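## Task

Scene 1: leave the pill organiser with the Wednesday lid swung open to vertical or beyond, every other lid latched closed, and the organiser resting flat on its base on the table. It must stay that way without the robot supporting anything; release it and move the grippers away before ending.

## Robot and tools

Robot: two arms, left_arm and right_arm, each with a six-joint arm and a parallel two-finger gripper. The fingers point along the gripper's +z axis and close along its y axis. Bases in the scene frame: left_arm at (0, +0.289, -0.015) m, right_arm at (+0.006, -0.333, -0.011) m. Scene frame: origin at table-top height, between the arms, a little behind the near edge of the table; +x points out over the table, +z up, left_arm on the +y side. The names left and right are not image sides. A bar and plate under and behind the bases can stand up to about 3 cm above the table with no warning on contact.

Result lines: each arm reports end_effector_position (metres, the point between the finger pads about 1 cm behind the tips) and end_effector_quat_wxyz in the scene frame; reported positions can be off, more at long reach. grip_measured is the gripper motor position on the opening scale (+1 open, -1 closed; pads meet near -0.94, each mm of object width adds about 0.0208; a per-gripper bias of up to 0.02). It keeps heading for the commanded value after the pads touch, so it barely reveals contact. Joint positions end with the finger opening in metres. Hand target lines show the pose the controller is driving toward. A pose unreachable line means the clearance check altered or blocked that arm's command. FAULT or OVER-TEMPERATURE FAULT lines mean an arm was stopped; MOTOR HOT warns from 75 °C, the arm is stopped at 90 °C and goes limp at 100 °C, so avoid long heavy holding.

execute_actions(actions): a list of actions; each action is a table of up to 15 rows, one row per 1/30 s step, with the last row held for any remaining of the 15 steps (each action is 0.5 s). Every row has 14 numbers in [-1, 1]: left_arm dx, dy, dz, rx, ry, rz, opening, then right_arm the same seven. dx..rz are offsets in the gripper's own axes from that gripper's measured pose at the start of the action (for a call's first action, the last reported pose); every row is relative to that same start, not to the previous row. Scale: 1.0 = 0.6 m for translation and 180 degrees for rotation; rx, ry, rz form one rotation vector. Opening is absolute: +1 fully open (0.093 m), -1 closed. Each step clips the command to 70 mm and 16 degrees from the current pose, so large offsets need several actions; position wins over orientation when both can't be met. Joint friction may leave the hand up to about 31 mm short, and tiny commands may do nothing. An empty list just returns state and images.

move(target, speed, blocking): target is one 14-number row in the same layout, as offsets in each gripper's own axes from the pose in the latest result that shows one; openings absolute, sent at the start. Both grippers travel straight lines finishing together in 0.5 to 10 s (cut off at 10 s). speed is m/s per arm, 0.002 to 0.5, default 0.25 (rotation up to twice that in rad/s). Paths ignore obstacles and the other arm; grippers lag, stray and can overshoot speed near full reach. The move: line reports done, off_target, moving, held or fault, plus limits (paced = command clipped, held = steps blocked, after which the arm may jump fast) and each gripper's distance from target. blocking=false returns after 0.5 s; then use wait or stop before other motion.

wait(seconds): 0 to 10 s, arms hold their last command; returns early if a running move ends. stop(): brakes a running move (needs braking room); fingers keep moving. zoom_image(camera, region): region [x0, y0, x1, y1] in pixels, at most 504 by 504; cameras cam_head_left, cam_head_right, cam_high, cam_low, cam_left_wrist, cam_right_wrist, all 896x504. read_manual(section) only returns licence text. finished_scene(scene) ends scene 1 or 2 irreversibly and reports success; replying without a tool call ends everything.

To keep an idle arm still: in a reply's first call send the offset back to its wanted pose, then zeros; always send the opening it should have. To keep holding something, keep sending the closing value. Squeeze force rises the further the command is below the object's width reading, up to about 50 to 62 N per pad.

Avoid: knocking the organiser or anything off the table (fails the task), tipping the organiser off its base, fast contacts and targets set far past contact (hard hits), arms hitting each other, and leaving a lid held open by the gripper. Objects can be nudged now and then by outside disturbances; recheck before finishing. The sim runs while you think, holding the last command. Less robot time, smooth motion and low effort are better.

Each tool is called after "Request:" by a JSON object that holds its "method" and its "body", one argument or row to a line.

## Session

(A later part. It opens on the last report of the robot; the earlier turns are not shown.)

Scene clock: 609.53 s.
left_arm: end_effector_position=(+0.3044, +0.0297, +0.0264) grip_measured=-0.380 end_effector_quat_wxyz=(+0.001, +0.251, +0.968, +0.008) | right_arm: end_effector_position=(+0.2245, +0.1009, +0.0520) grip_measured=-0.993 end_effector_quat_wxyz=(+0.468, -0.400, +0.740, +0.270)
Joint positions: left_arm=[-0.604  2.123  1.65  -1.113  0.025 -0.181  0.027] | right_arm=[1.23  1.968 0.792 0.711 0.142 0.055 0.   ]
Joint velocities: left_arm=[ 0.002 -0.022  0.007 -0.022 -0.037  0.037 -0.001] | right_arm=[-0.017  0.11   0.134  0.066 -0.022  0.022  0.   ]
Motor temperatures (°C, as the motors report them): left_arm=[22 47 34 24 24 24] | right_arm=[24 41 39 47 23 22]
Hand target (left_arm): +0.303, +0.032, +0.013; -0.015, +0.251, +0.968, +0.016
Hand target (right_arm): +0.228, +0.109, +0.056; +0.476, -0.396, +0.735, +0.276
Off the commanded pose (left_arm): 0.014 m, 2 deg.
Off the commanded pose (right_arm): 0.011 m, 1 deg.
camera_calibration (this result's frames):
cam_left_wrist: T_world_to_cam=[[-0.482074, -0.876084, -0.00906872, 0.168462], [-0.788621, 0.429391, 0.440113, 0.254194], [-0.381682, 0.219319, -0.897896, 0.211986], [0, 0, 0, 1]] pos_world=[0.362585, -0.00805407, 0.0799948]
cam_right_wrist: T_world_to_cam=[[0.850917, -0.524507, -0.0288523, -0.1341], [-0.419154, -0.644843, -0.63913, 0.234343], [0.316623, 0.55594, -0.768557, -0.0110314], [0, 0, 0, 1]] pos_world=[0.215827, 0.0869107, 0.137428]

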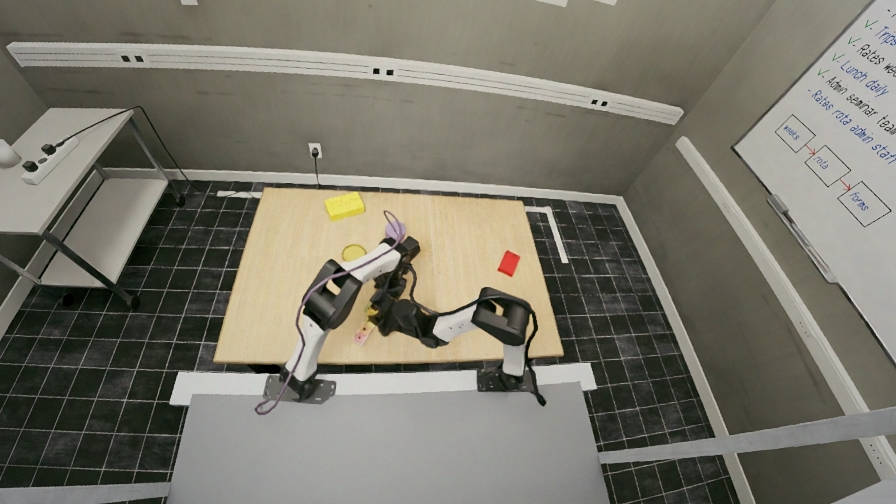

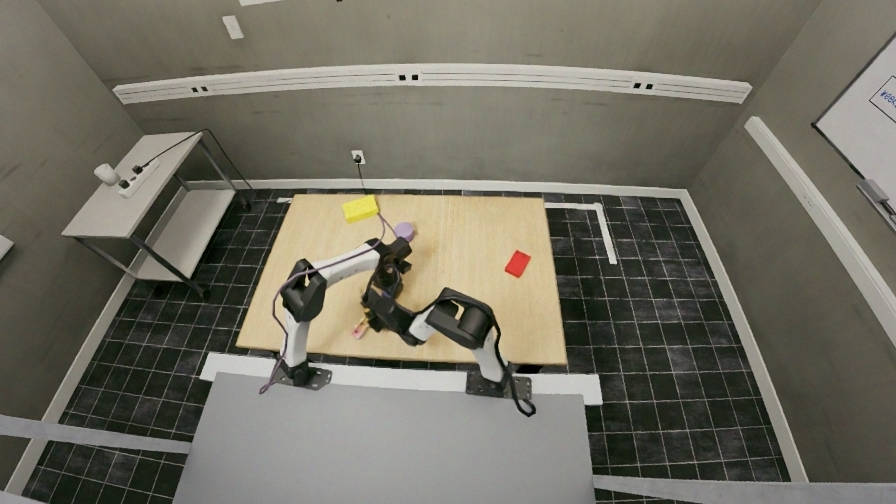

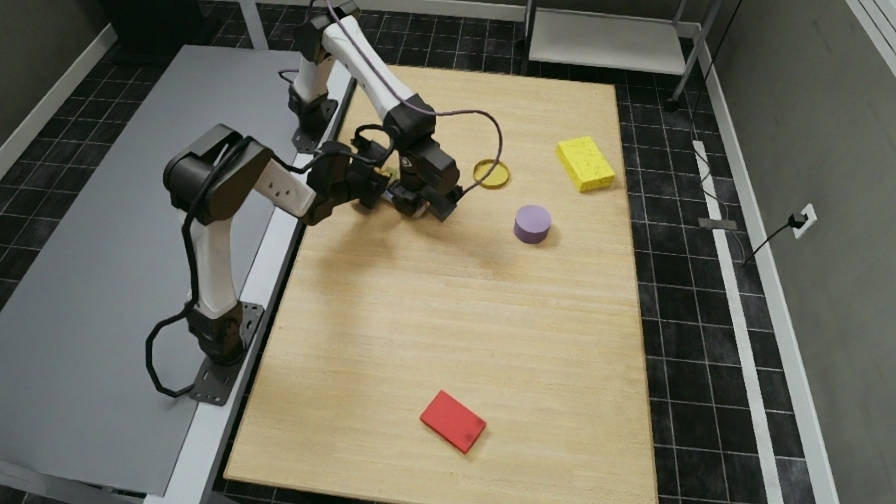

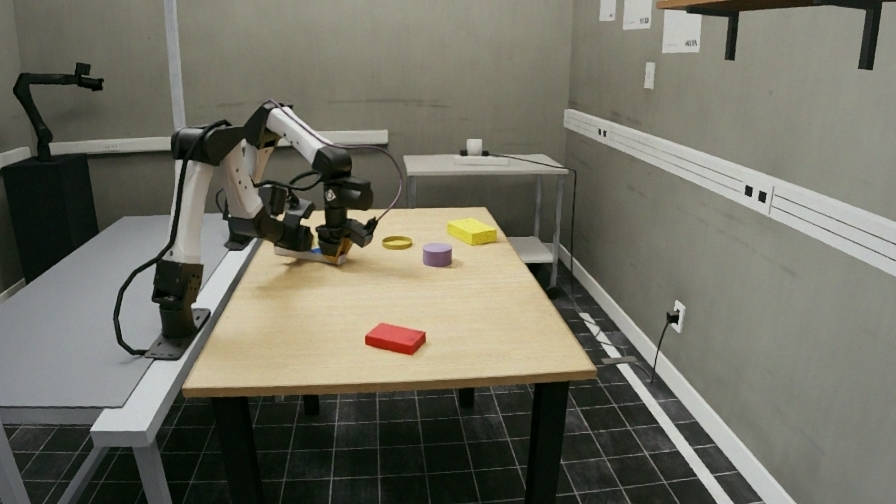

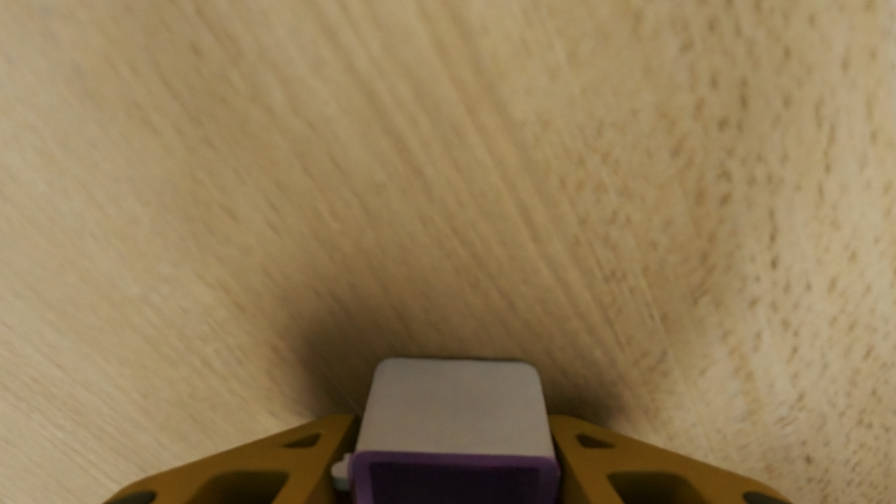

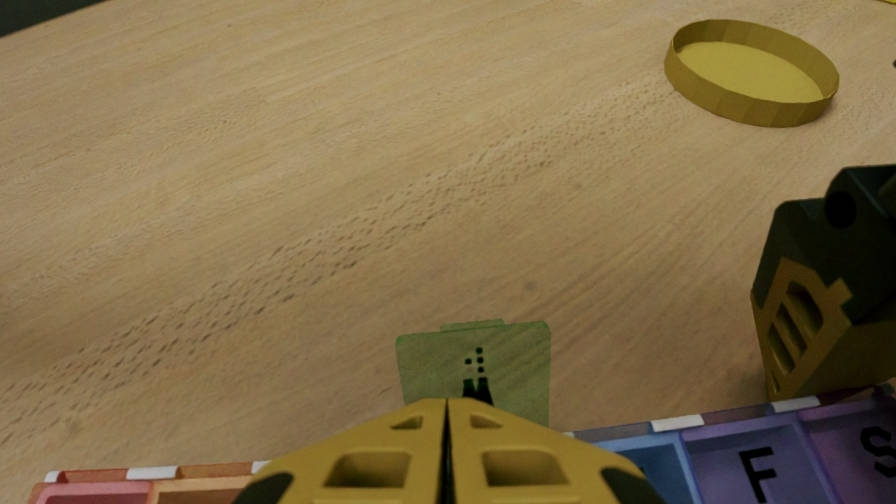

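Request:
{"method": "execute_actions", "body": {
  "actions": []
}}

Scene clock: 617.77 s.
left_arm: end_effector_position=(+0.3045, +0.0299, +0.0264) grip_measured=-0.380 end_effector_quat_wxyz=(+0.001, +0.252, +0.968, +0.009) | right_arm: end_effector_position=(+0.2250, +0.1020, +0.0519) grip_measured=-0.993 end_effector_quat_wxyz=(+0.469, -0.400, +0.740, +0.270)
Joint positions: left_arm=[-0.604  2.123  1.65  -1.113  0.023 -0.18   0.027] | right_arm=[1.23  1.972 0.797 0.711 0.142 0.055 0.   ]
Joint velocities: left_arm=[-0.002 -0.002 -0.012 -0.037 -0.022 -0.022  0.   ] | right_arm=[-0.017  0.002 -0.012 -0.022 -0.022 -0.051  0.   ]
Motor temperatures (°C, as the motors report them): left_arm=[22 48 34 24 24 24] | right_arm=[24 41 40 47 23 22]
Hand target (left_arm): +0.303, +0.032, +0.013; -0.015, +0.251, +0.968, +0.016
Hand target (right_arm): +0.228, +0.109, +0.056; +0.476, -0.396, +0.735, +0.276
Off the commanded pose (left_arm): 0.014 m, 2 deg.
Off the commanded pose (right_arm): 0.010 m, 1 deg.
camera_calibration (this result's frames):
cam_left_wrist: T_world_to_cam=[[-0.483075, -0.87552, -0.0101903, 0.168969], [-0.788439, 0.429907, 0.439937, 0.254159], [-0.380792, 0.220557, -0.897971, 0.211697], [0, 0, 0, 1]] pos_world=[0.362626, -0.00802004, 0.0800055]
cam_right_wrist: T_world_to_cam=[[0.850913, -0.524509, -0.0289584, -0.133931], [-0.418975, -0.644386, -0.639709, 0.235128], [0.316872, 0.556469, -0.768072, -0.0119638], [0, 0, 0, 1]] pos_world=[0.216267, 0.0879226, 0.137346]

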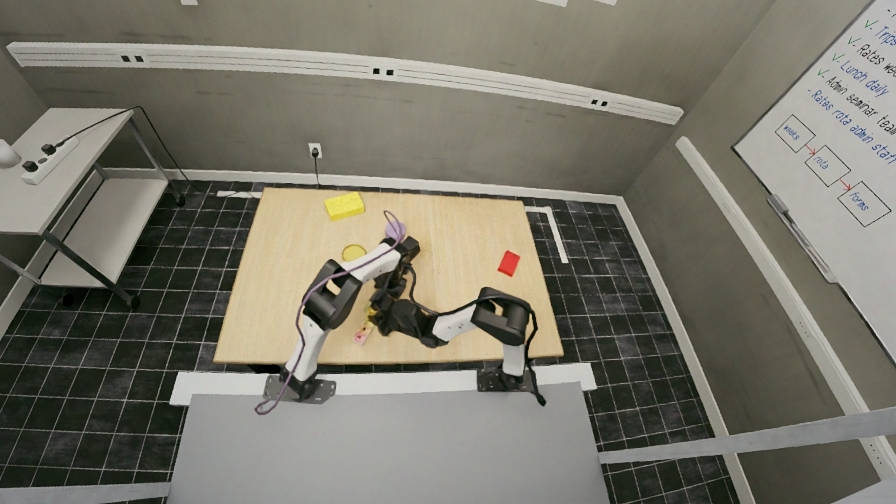

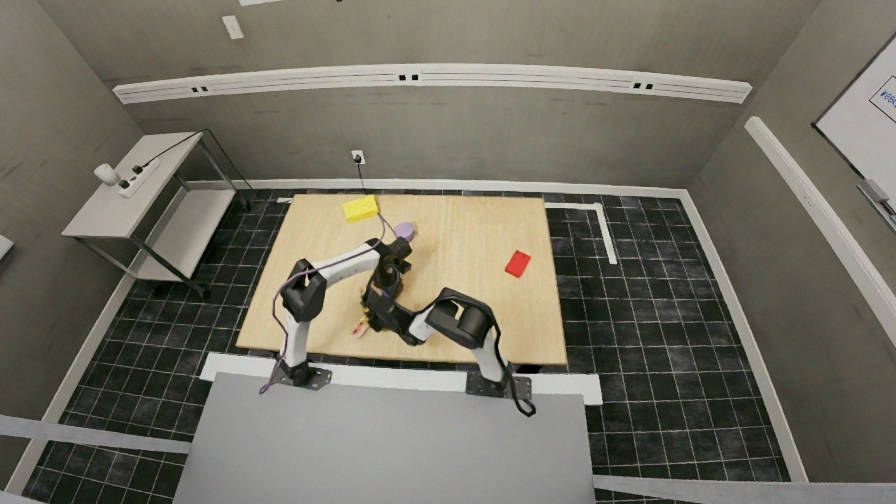

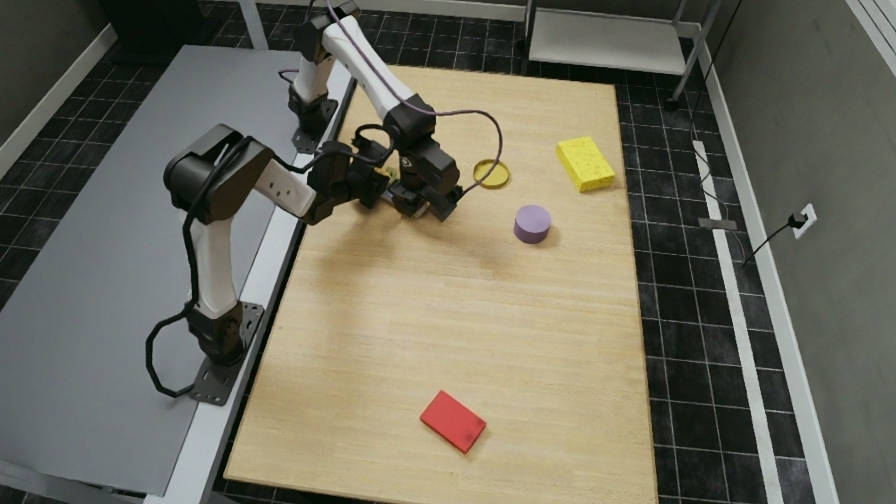

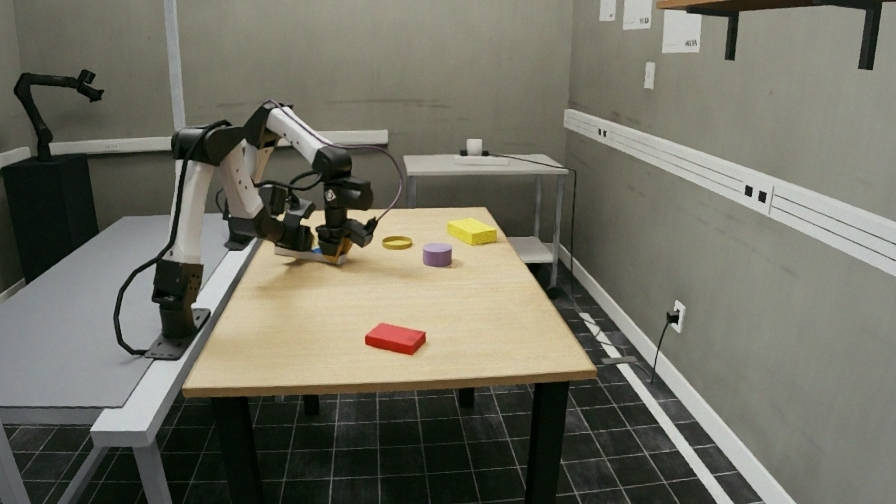

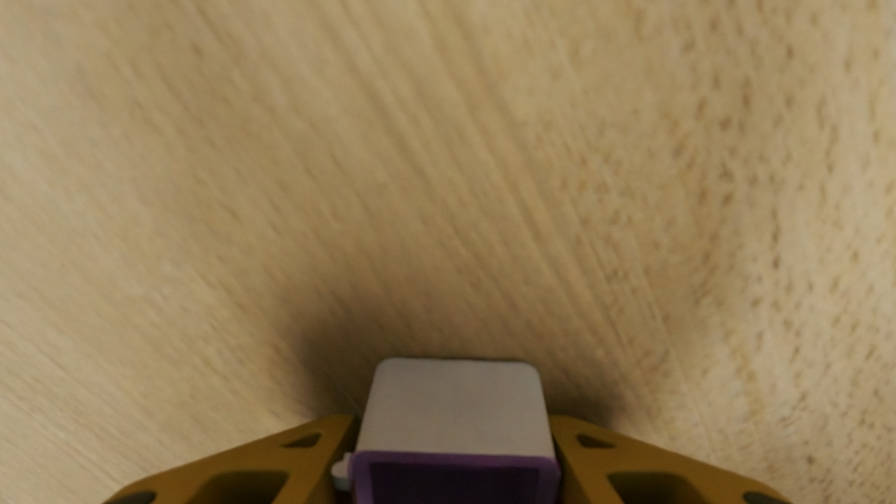

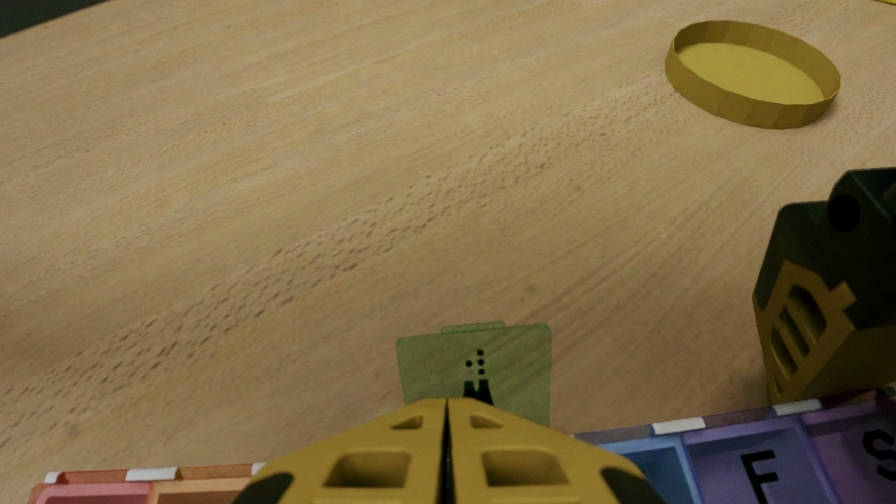

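Request:
{"method": "move", "body": {
  "target": [0, 0, 0.005, 0, 0, 0, -0.42, -0.0338, -0.0132, -0.1248, 0, 0, 0, -1],
  "speed": 0.12
}}

Scene clock: 626.60 s.
left_arm: end_effector_position=(+0.3045, +0.0299, +0.0264) grip_measured=-0.380 end_effector_quat_wxyz=(+0.001, +0.252, +0.968, +0.009) | right_arm: end_effector_position=(+0.2057, +0.0529, +0.1106) grip_measured=-0.993 end_effector_quat_wxyz=(+0.477, -0.395, +0.735, +0.276)
Joint positions: left_arm=[-0.604  2.123  1.65  -1.113  0.023 -0.18   0.027] | right_arm=[1.23  1.616 0.644 0.532 0.142 0.055 0.   ]
Joint velocities: left_arm=[-0.002 -0.007 -0.007 -0.022 -0.022  0.066  0.   ] | right_arm=[ 0.012  0.012 -0.007 -0.007 -0.066 -0.037  0.   ]
Motor temperatures (°C, as the motors report them): left_arm=[22 48 34 24 24 24] | right_arm=[24 41 40 47 23 22]
Hand target (left_arm): +0.305, +0.030, +0.023; +0.001, +0.252, +0.968, +0.009
Hand target (right_arm): +0.202, +0.047, +0.103; +0.469, -0.400, +0.740, +0.270
Off the commanded pose (left_arm): 0.003 m, 0 deg.
Off the commanded pose (right_arm): 0.012 m, 1 deg.
move: off_target (right_arm)
camera_calibration (this result's frames):
cam_left_wrist: T_world_to_cam=[[-0.483075, -0.87552, -0.0101903, 0.168969], [-0.788439, 0.429907, 0.439937, 0.254159], [-0.380792, 0.220557, -0.897971, 0.211697], [0, 0, 0, 1]] pos_world=[0.362626, -0.00802004, 0.0800055]
cam_right_wrist: T_world_to_cam=[[0.850779, -0.52452, -0.0324615, -0.141106], [-0.412961, -0.62907, -0.658585, 0.23298], [0.325021, 0.573715, -0.751806, 0.0621789], [0, 0, 0, 1]] pos_world=[0.196053, 0.0368746, 0.195603]

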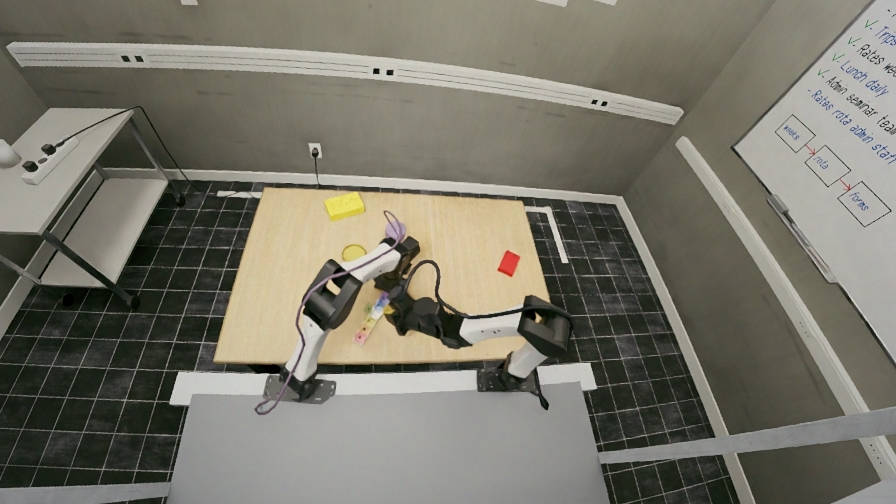

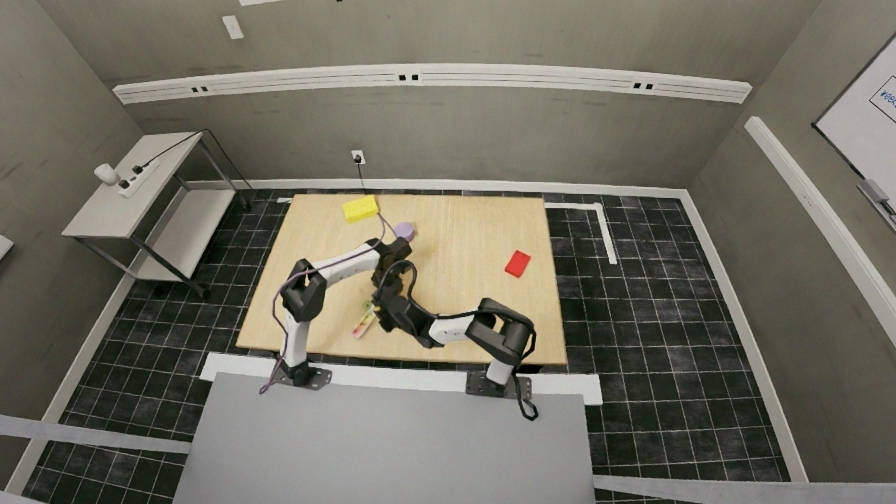

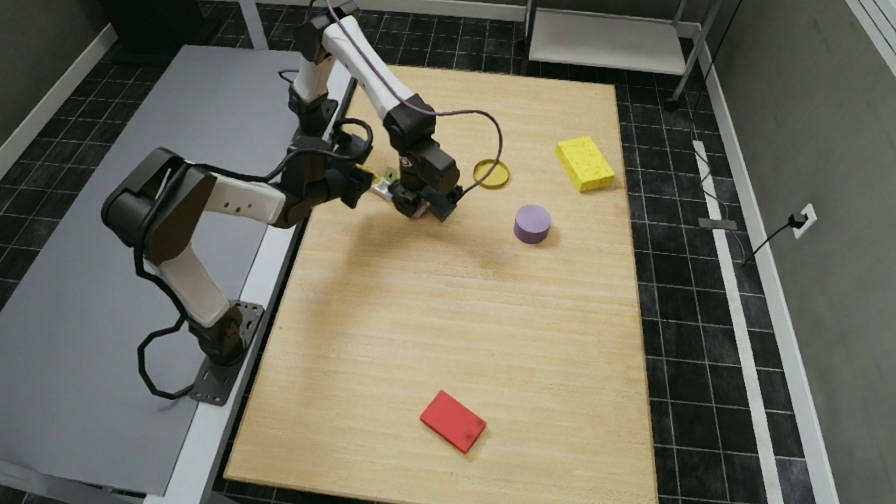

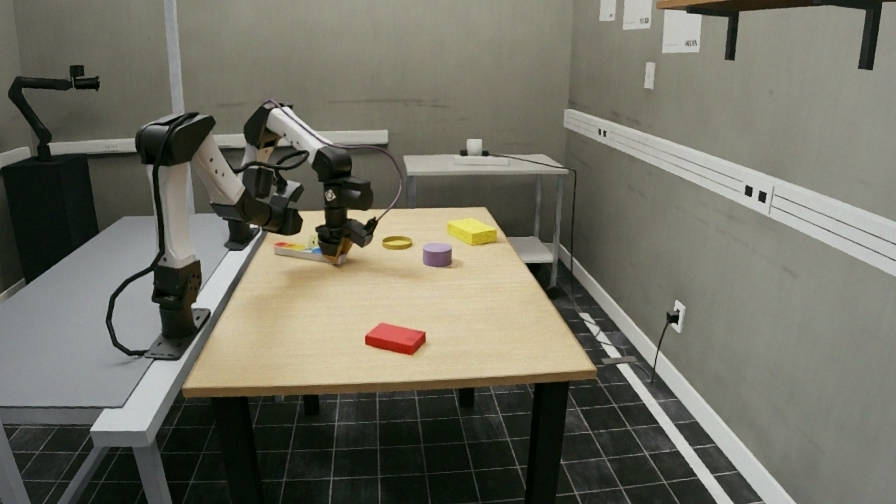

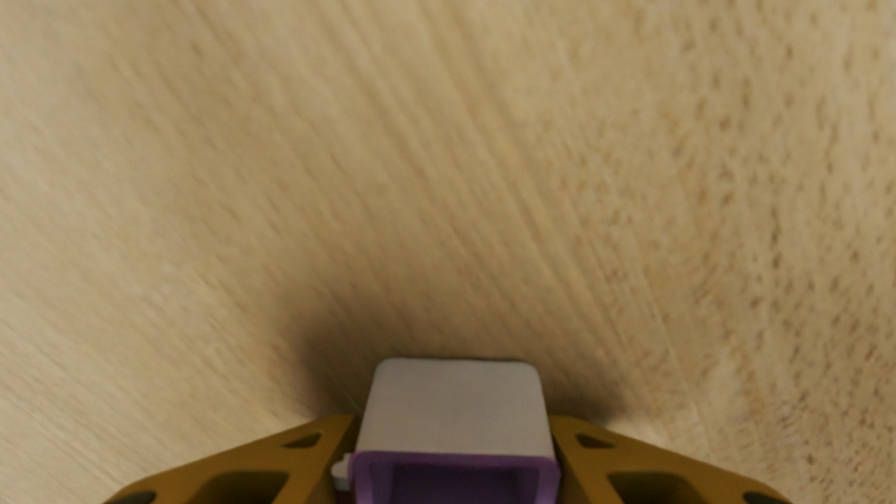

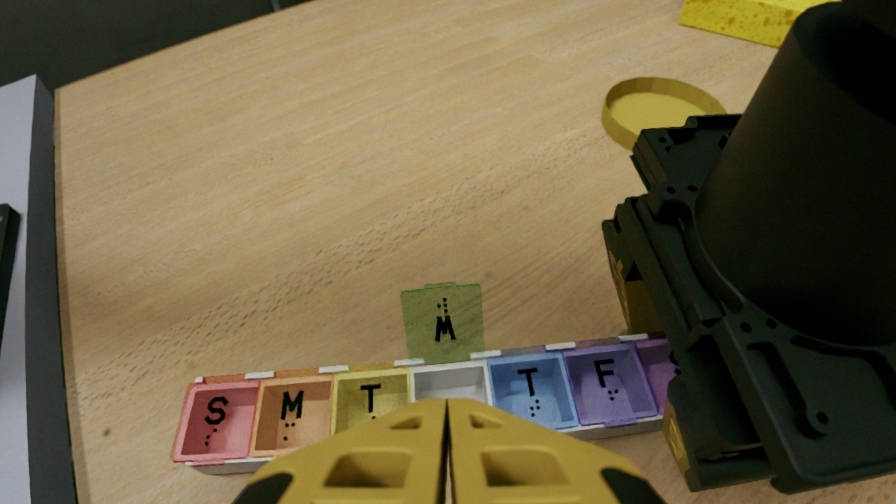

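Request:
{"method": "zoom_image", "body": {
  "camera": "cam_low",
  "region": [260, 215, 380, 275]
}}

Request:
{"method": "zoom_image", "body": {
  "camera": "cam_right_wrist",
  "region": [160, 260, 664, 490]
}}

Region (260, 215, 380, 275) of cam_low's 896x504 image, scaled by 4.200, with more detail than that image has.

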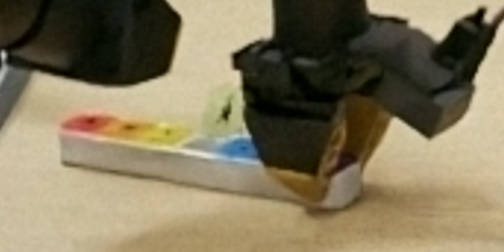

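Region (160, 260, 664, 490) of cam_right_wrist's 896x504 image, scaled by 1.000; it fills the top 230 rows of this view, and the rest is white.

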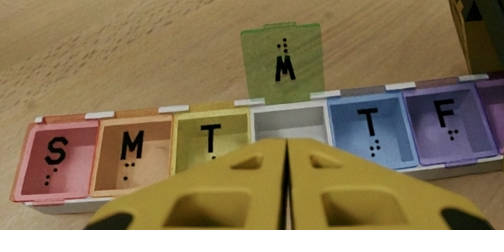

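Request:
{"method": "execute_actions", "body": {
  "actions": [
    [[0,0,0,0,0,0,-0.3,0.002,-0.001,-0.008,0,0,0,-1],[0,0,0,0,0,0,-0.2,0.004,-0.003,-0.018,0,0,0,-1],[0,0,0,0,0,0,-0.1,0.006,-0.004,-0.028,0,0,0,-1],[0,0,0,0,0,0,0.0,0.008,-0.006,-0.038,0,0,0,-1],[0,0,0,0,0,0,0.1,0.010,-0.007,-0.048,0,0,0,-1],[0,0,0,0,0,0,0.2,0.012,-0.009,-0.058,0,0,0,-1],[0,0,0,0,0,0,0.3,0.014,-0.010,-0.068,0,0,0,-1],[0,0,0,0,0,0,0.4,0.017,-0.012,-0.078,0,0,0,-1],[0,0,0,0,0,0,0.4,0.019,-0.013,-0.088,0,0,0,-1],[0,0,0,0,0,0,0.4,0.021,-0.015,-0.098,0,0,0,-1],[0,0,0,0,0,0,0.4,0.023,-0.016,-0.108,0,0,0,-1],[0,0,0,0,0,0,0.4,0.025,-0.018,-0.118,0,0,0,-1],[0,0,0,0,0,0,0.4,0.028,-0.019,-0.128,0,0,0,-1],[0,0,0,0,0,0,0.4,0.030,-0.021,-0.138,0,0,0,-1],[0,0,0,0,0,0,0.4,0.032,-0.022,-0.148,0,0,0,-1]]
  ]
}}

Scene clock: 646.90 s.
left_arm: end_effector_position=(+0.3045, +0.0298, +0.0264) grip_measured=+0.398 end_effector_quat_wxyz=(+0.001, +0.252, +0.968, +0.009) | right_arm: end_effector_position=(+0.1800, -0.0083, +0.1406) grip_measured=-0.993 end_effector_quat_wxyz=(+0.497, -0.385, +0.722, +0.291)
Joint positions: left_arm=[-0.604  2.123  1.65  -1.113  0.024 -0.18   0.064] | right_arm=[1.23  1.248 0.439 0.43  0.142 0.055 0.   ]
Joint velocities: left_arm=[-0.007 -0.027 -0.017  0.066 -0.007  0.081  0.002] | right_arm=[ 0.002 -0.994 -0.413 -0.52  -0.037 -0.007  0.   ]
Motor temperatures (°C, as the motors report them): left_arm=[22 52 34 24 24 24] | right_arm=[24 41 38 46 23 22]
Hand target (left_arm): +0.305, +0.030, +0.026; +0.001, +0.252, +0.968, +0.009
Hand target (right_arm): +0.172, -0.025, +0.127; +0.479, -0.395, +0.733, +0.277
Off the commanded pose (left_arm): 0.000 m, 0 deg.
Off the commanded pose (right_arm): 0.027 m, 3 deg.
camera_calibration (this result's frames):
cam_left_wrist: T_world_to_cam=[[-0.483076, -0.875524, -0.00981536, 0.168896], [-0.788333, 0.430035, 0.440001, 0.254111], [-0.381011, 0.220292, -0.897943, 0.211765], [0, 0, 0, 1]] pos_world=[0.362598, -0.00805368, 0.0800015]
cam_right_wrist: T_world_to_cam=[[0.850603, -0.524223, -0.0407926, -0.14916], [-0.397854, -0.590947, -0.701779, 0.207331], [0.343783, 0.613165, -0.711226, 0.119416], [0, 0, 0, 1]] pos_world=[0.168311, -0.0288931, 0.224348]

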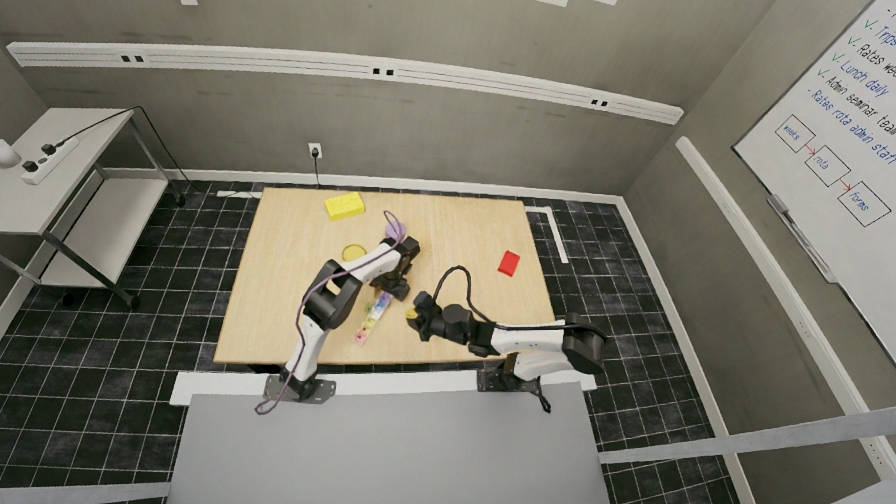

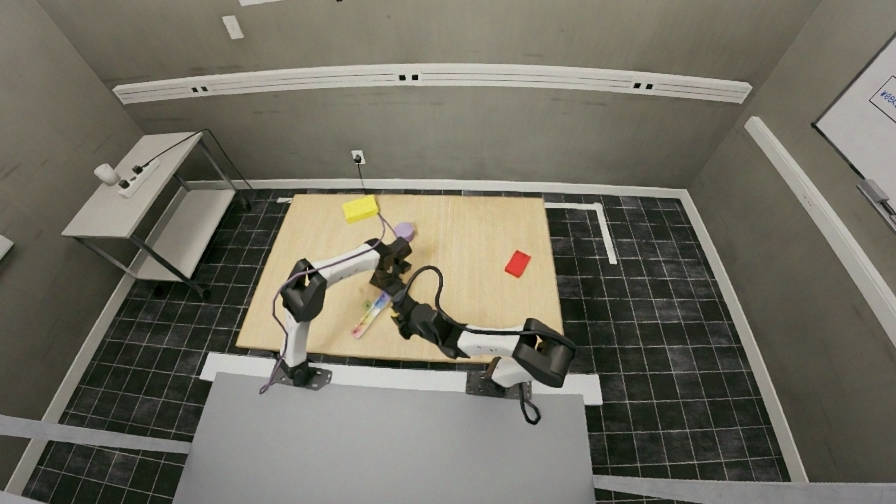

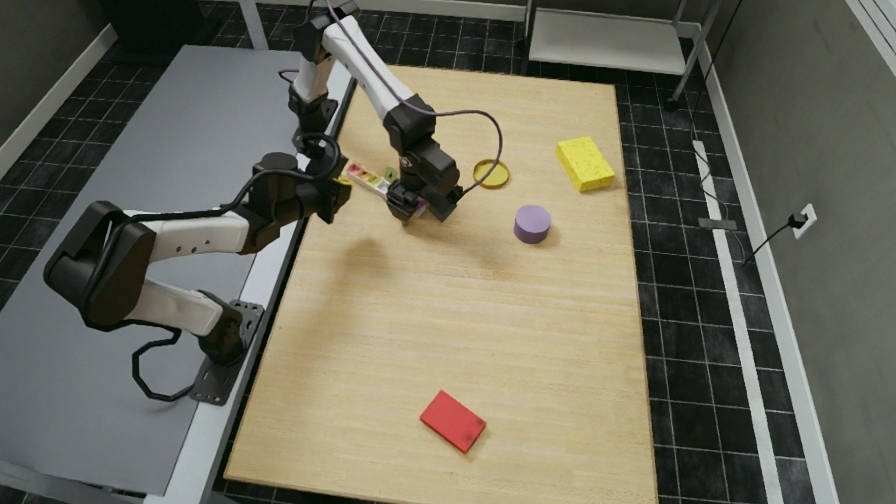

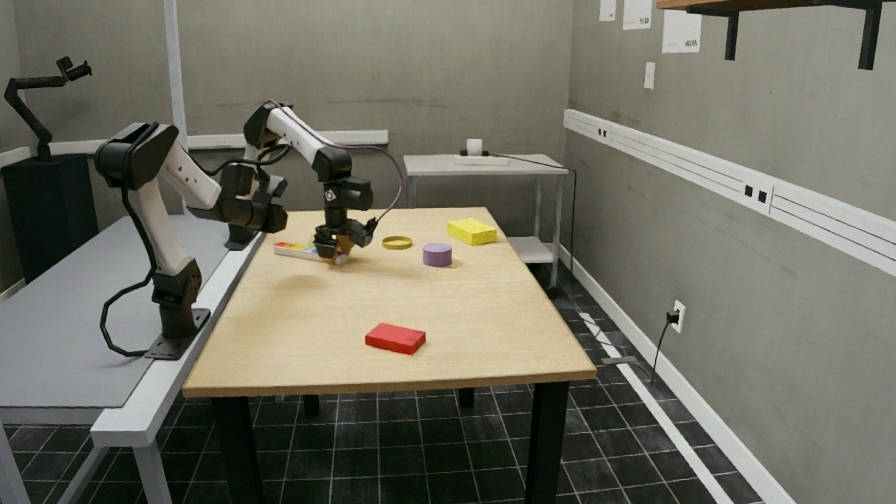

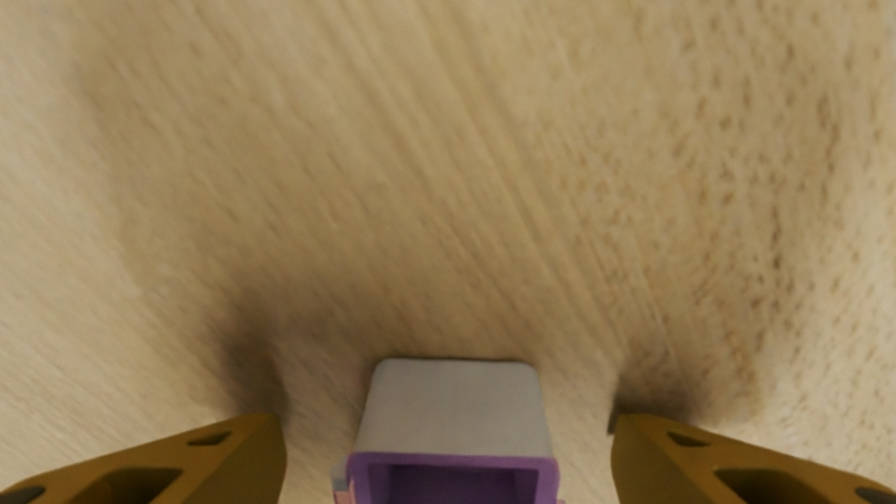

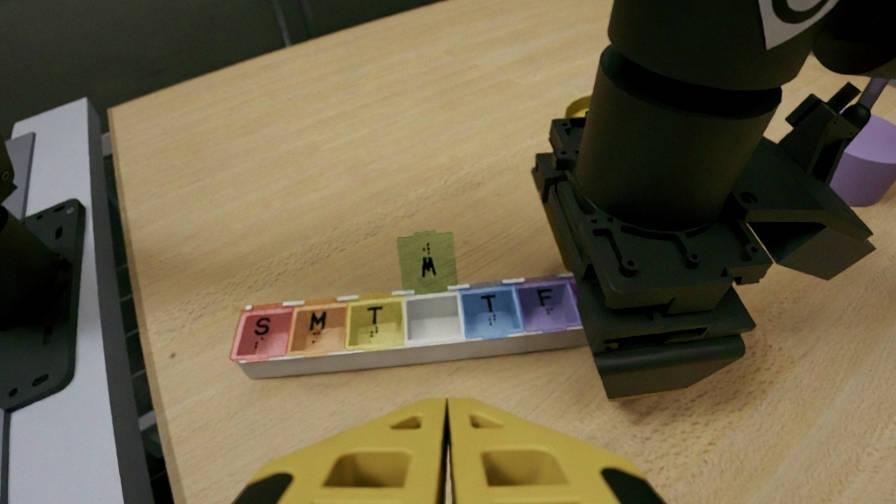

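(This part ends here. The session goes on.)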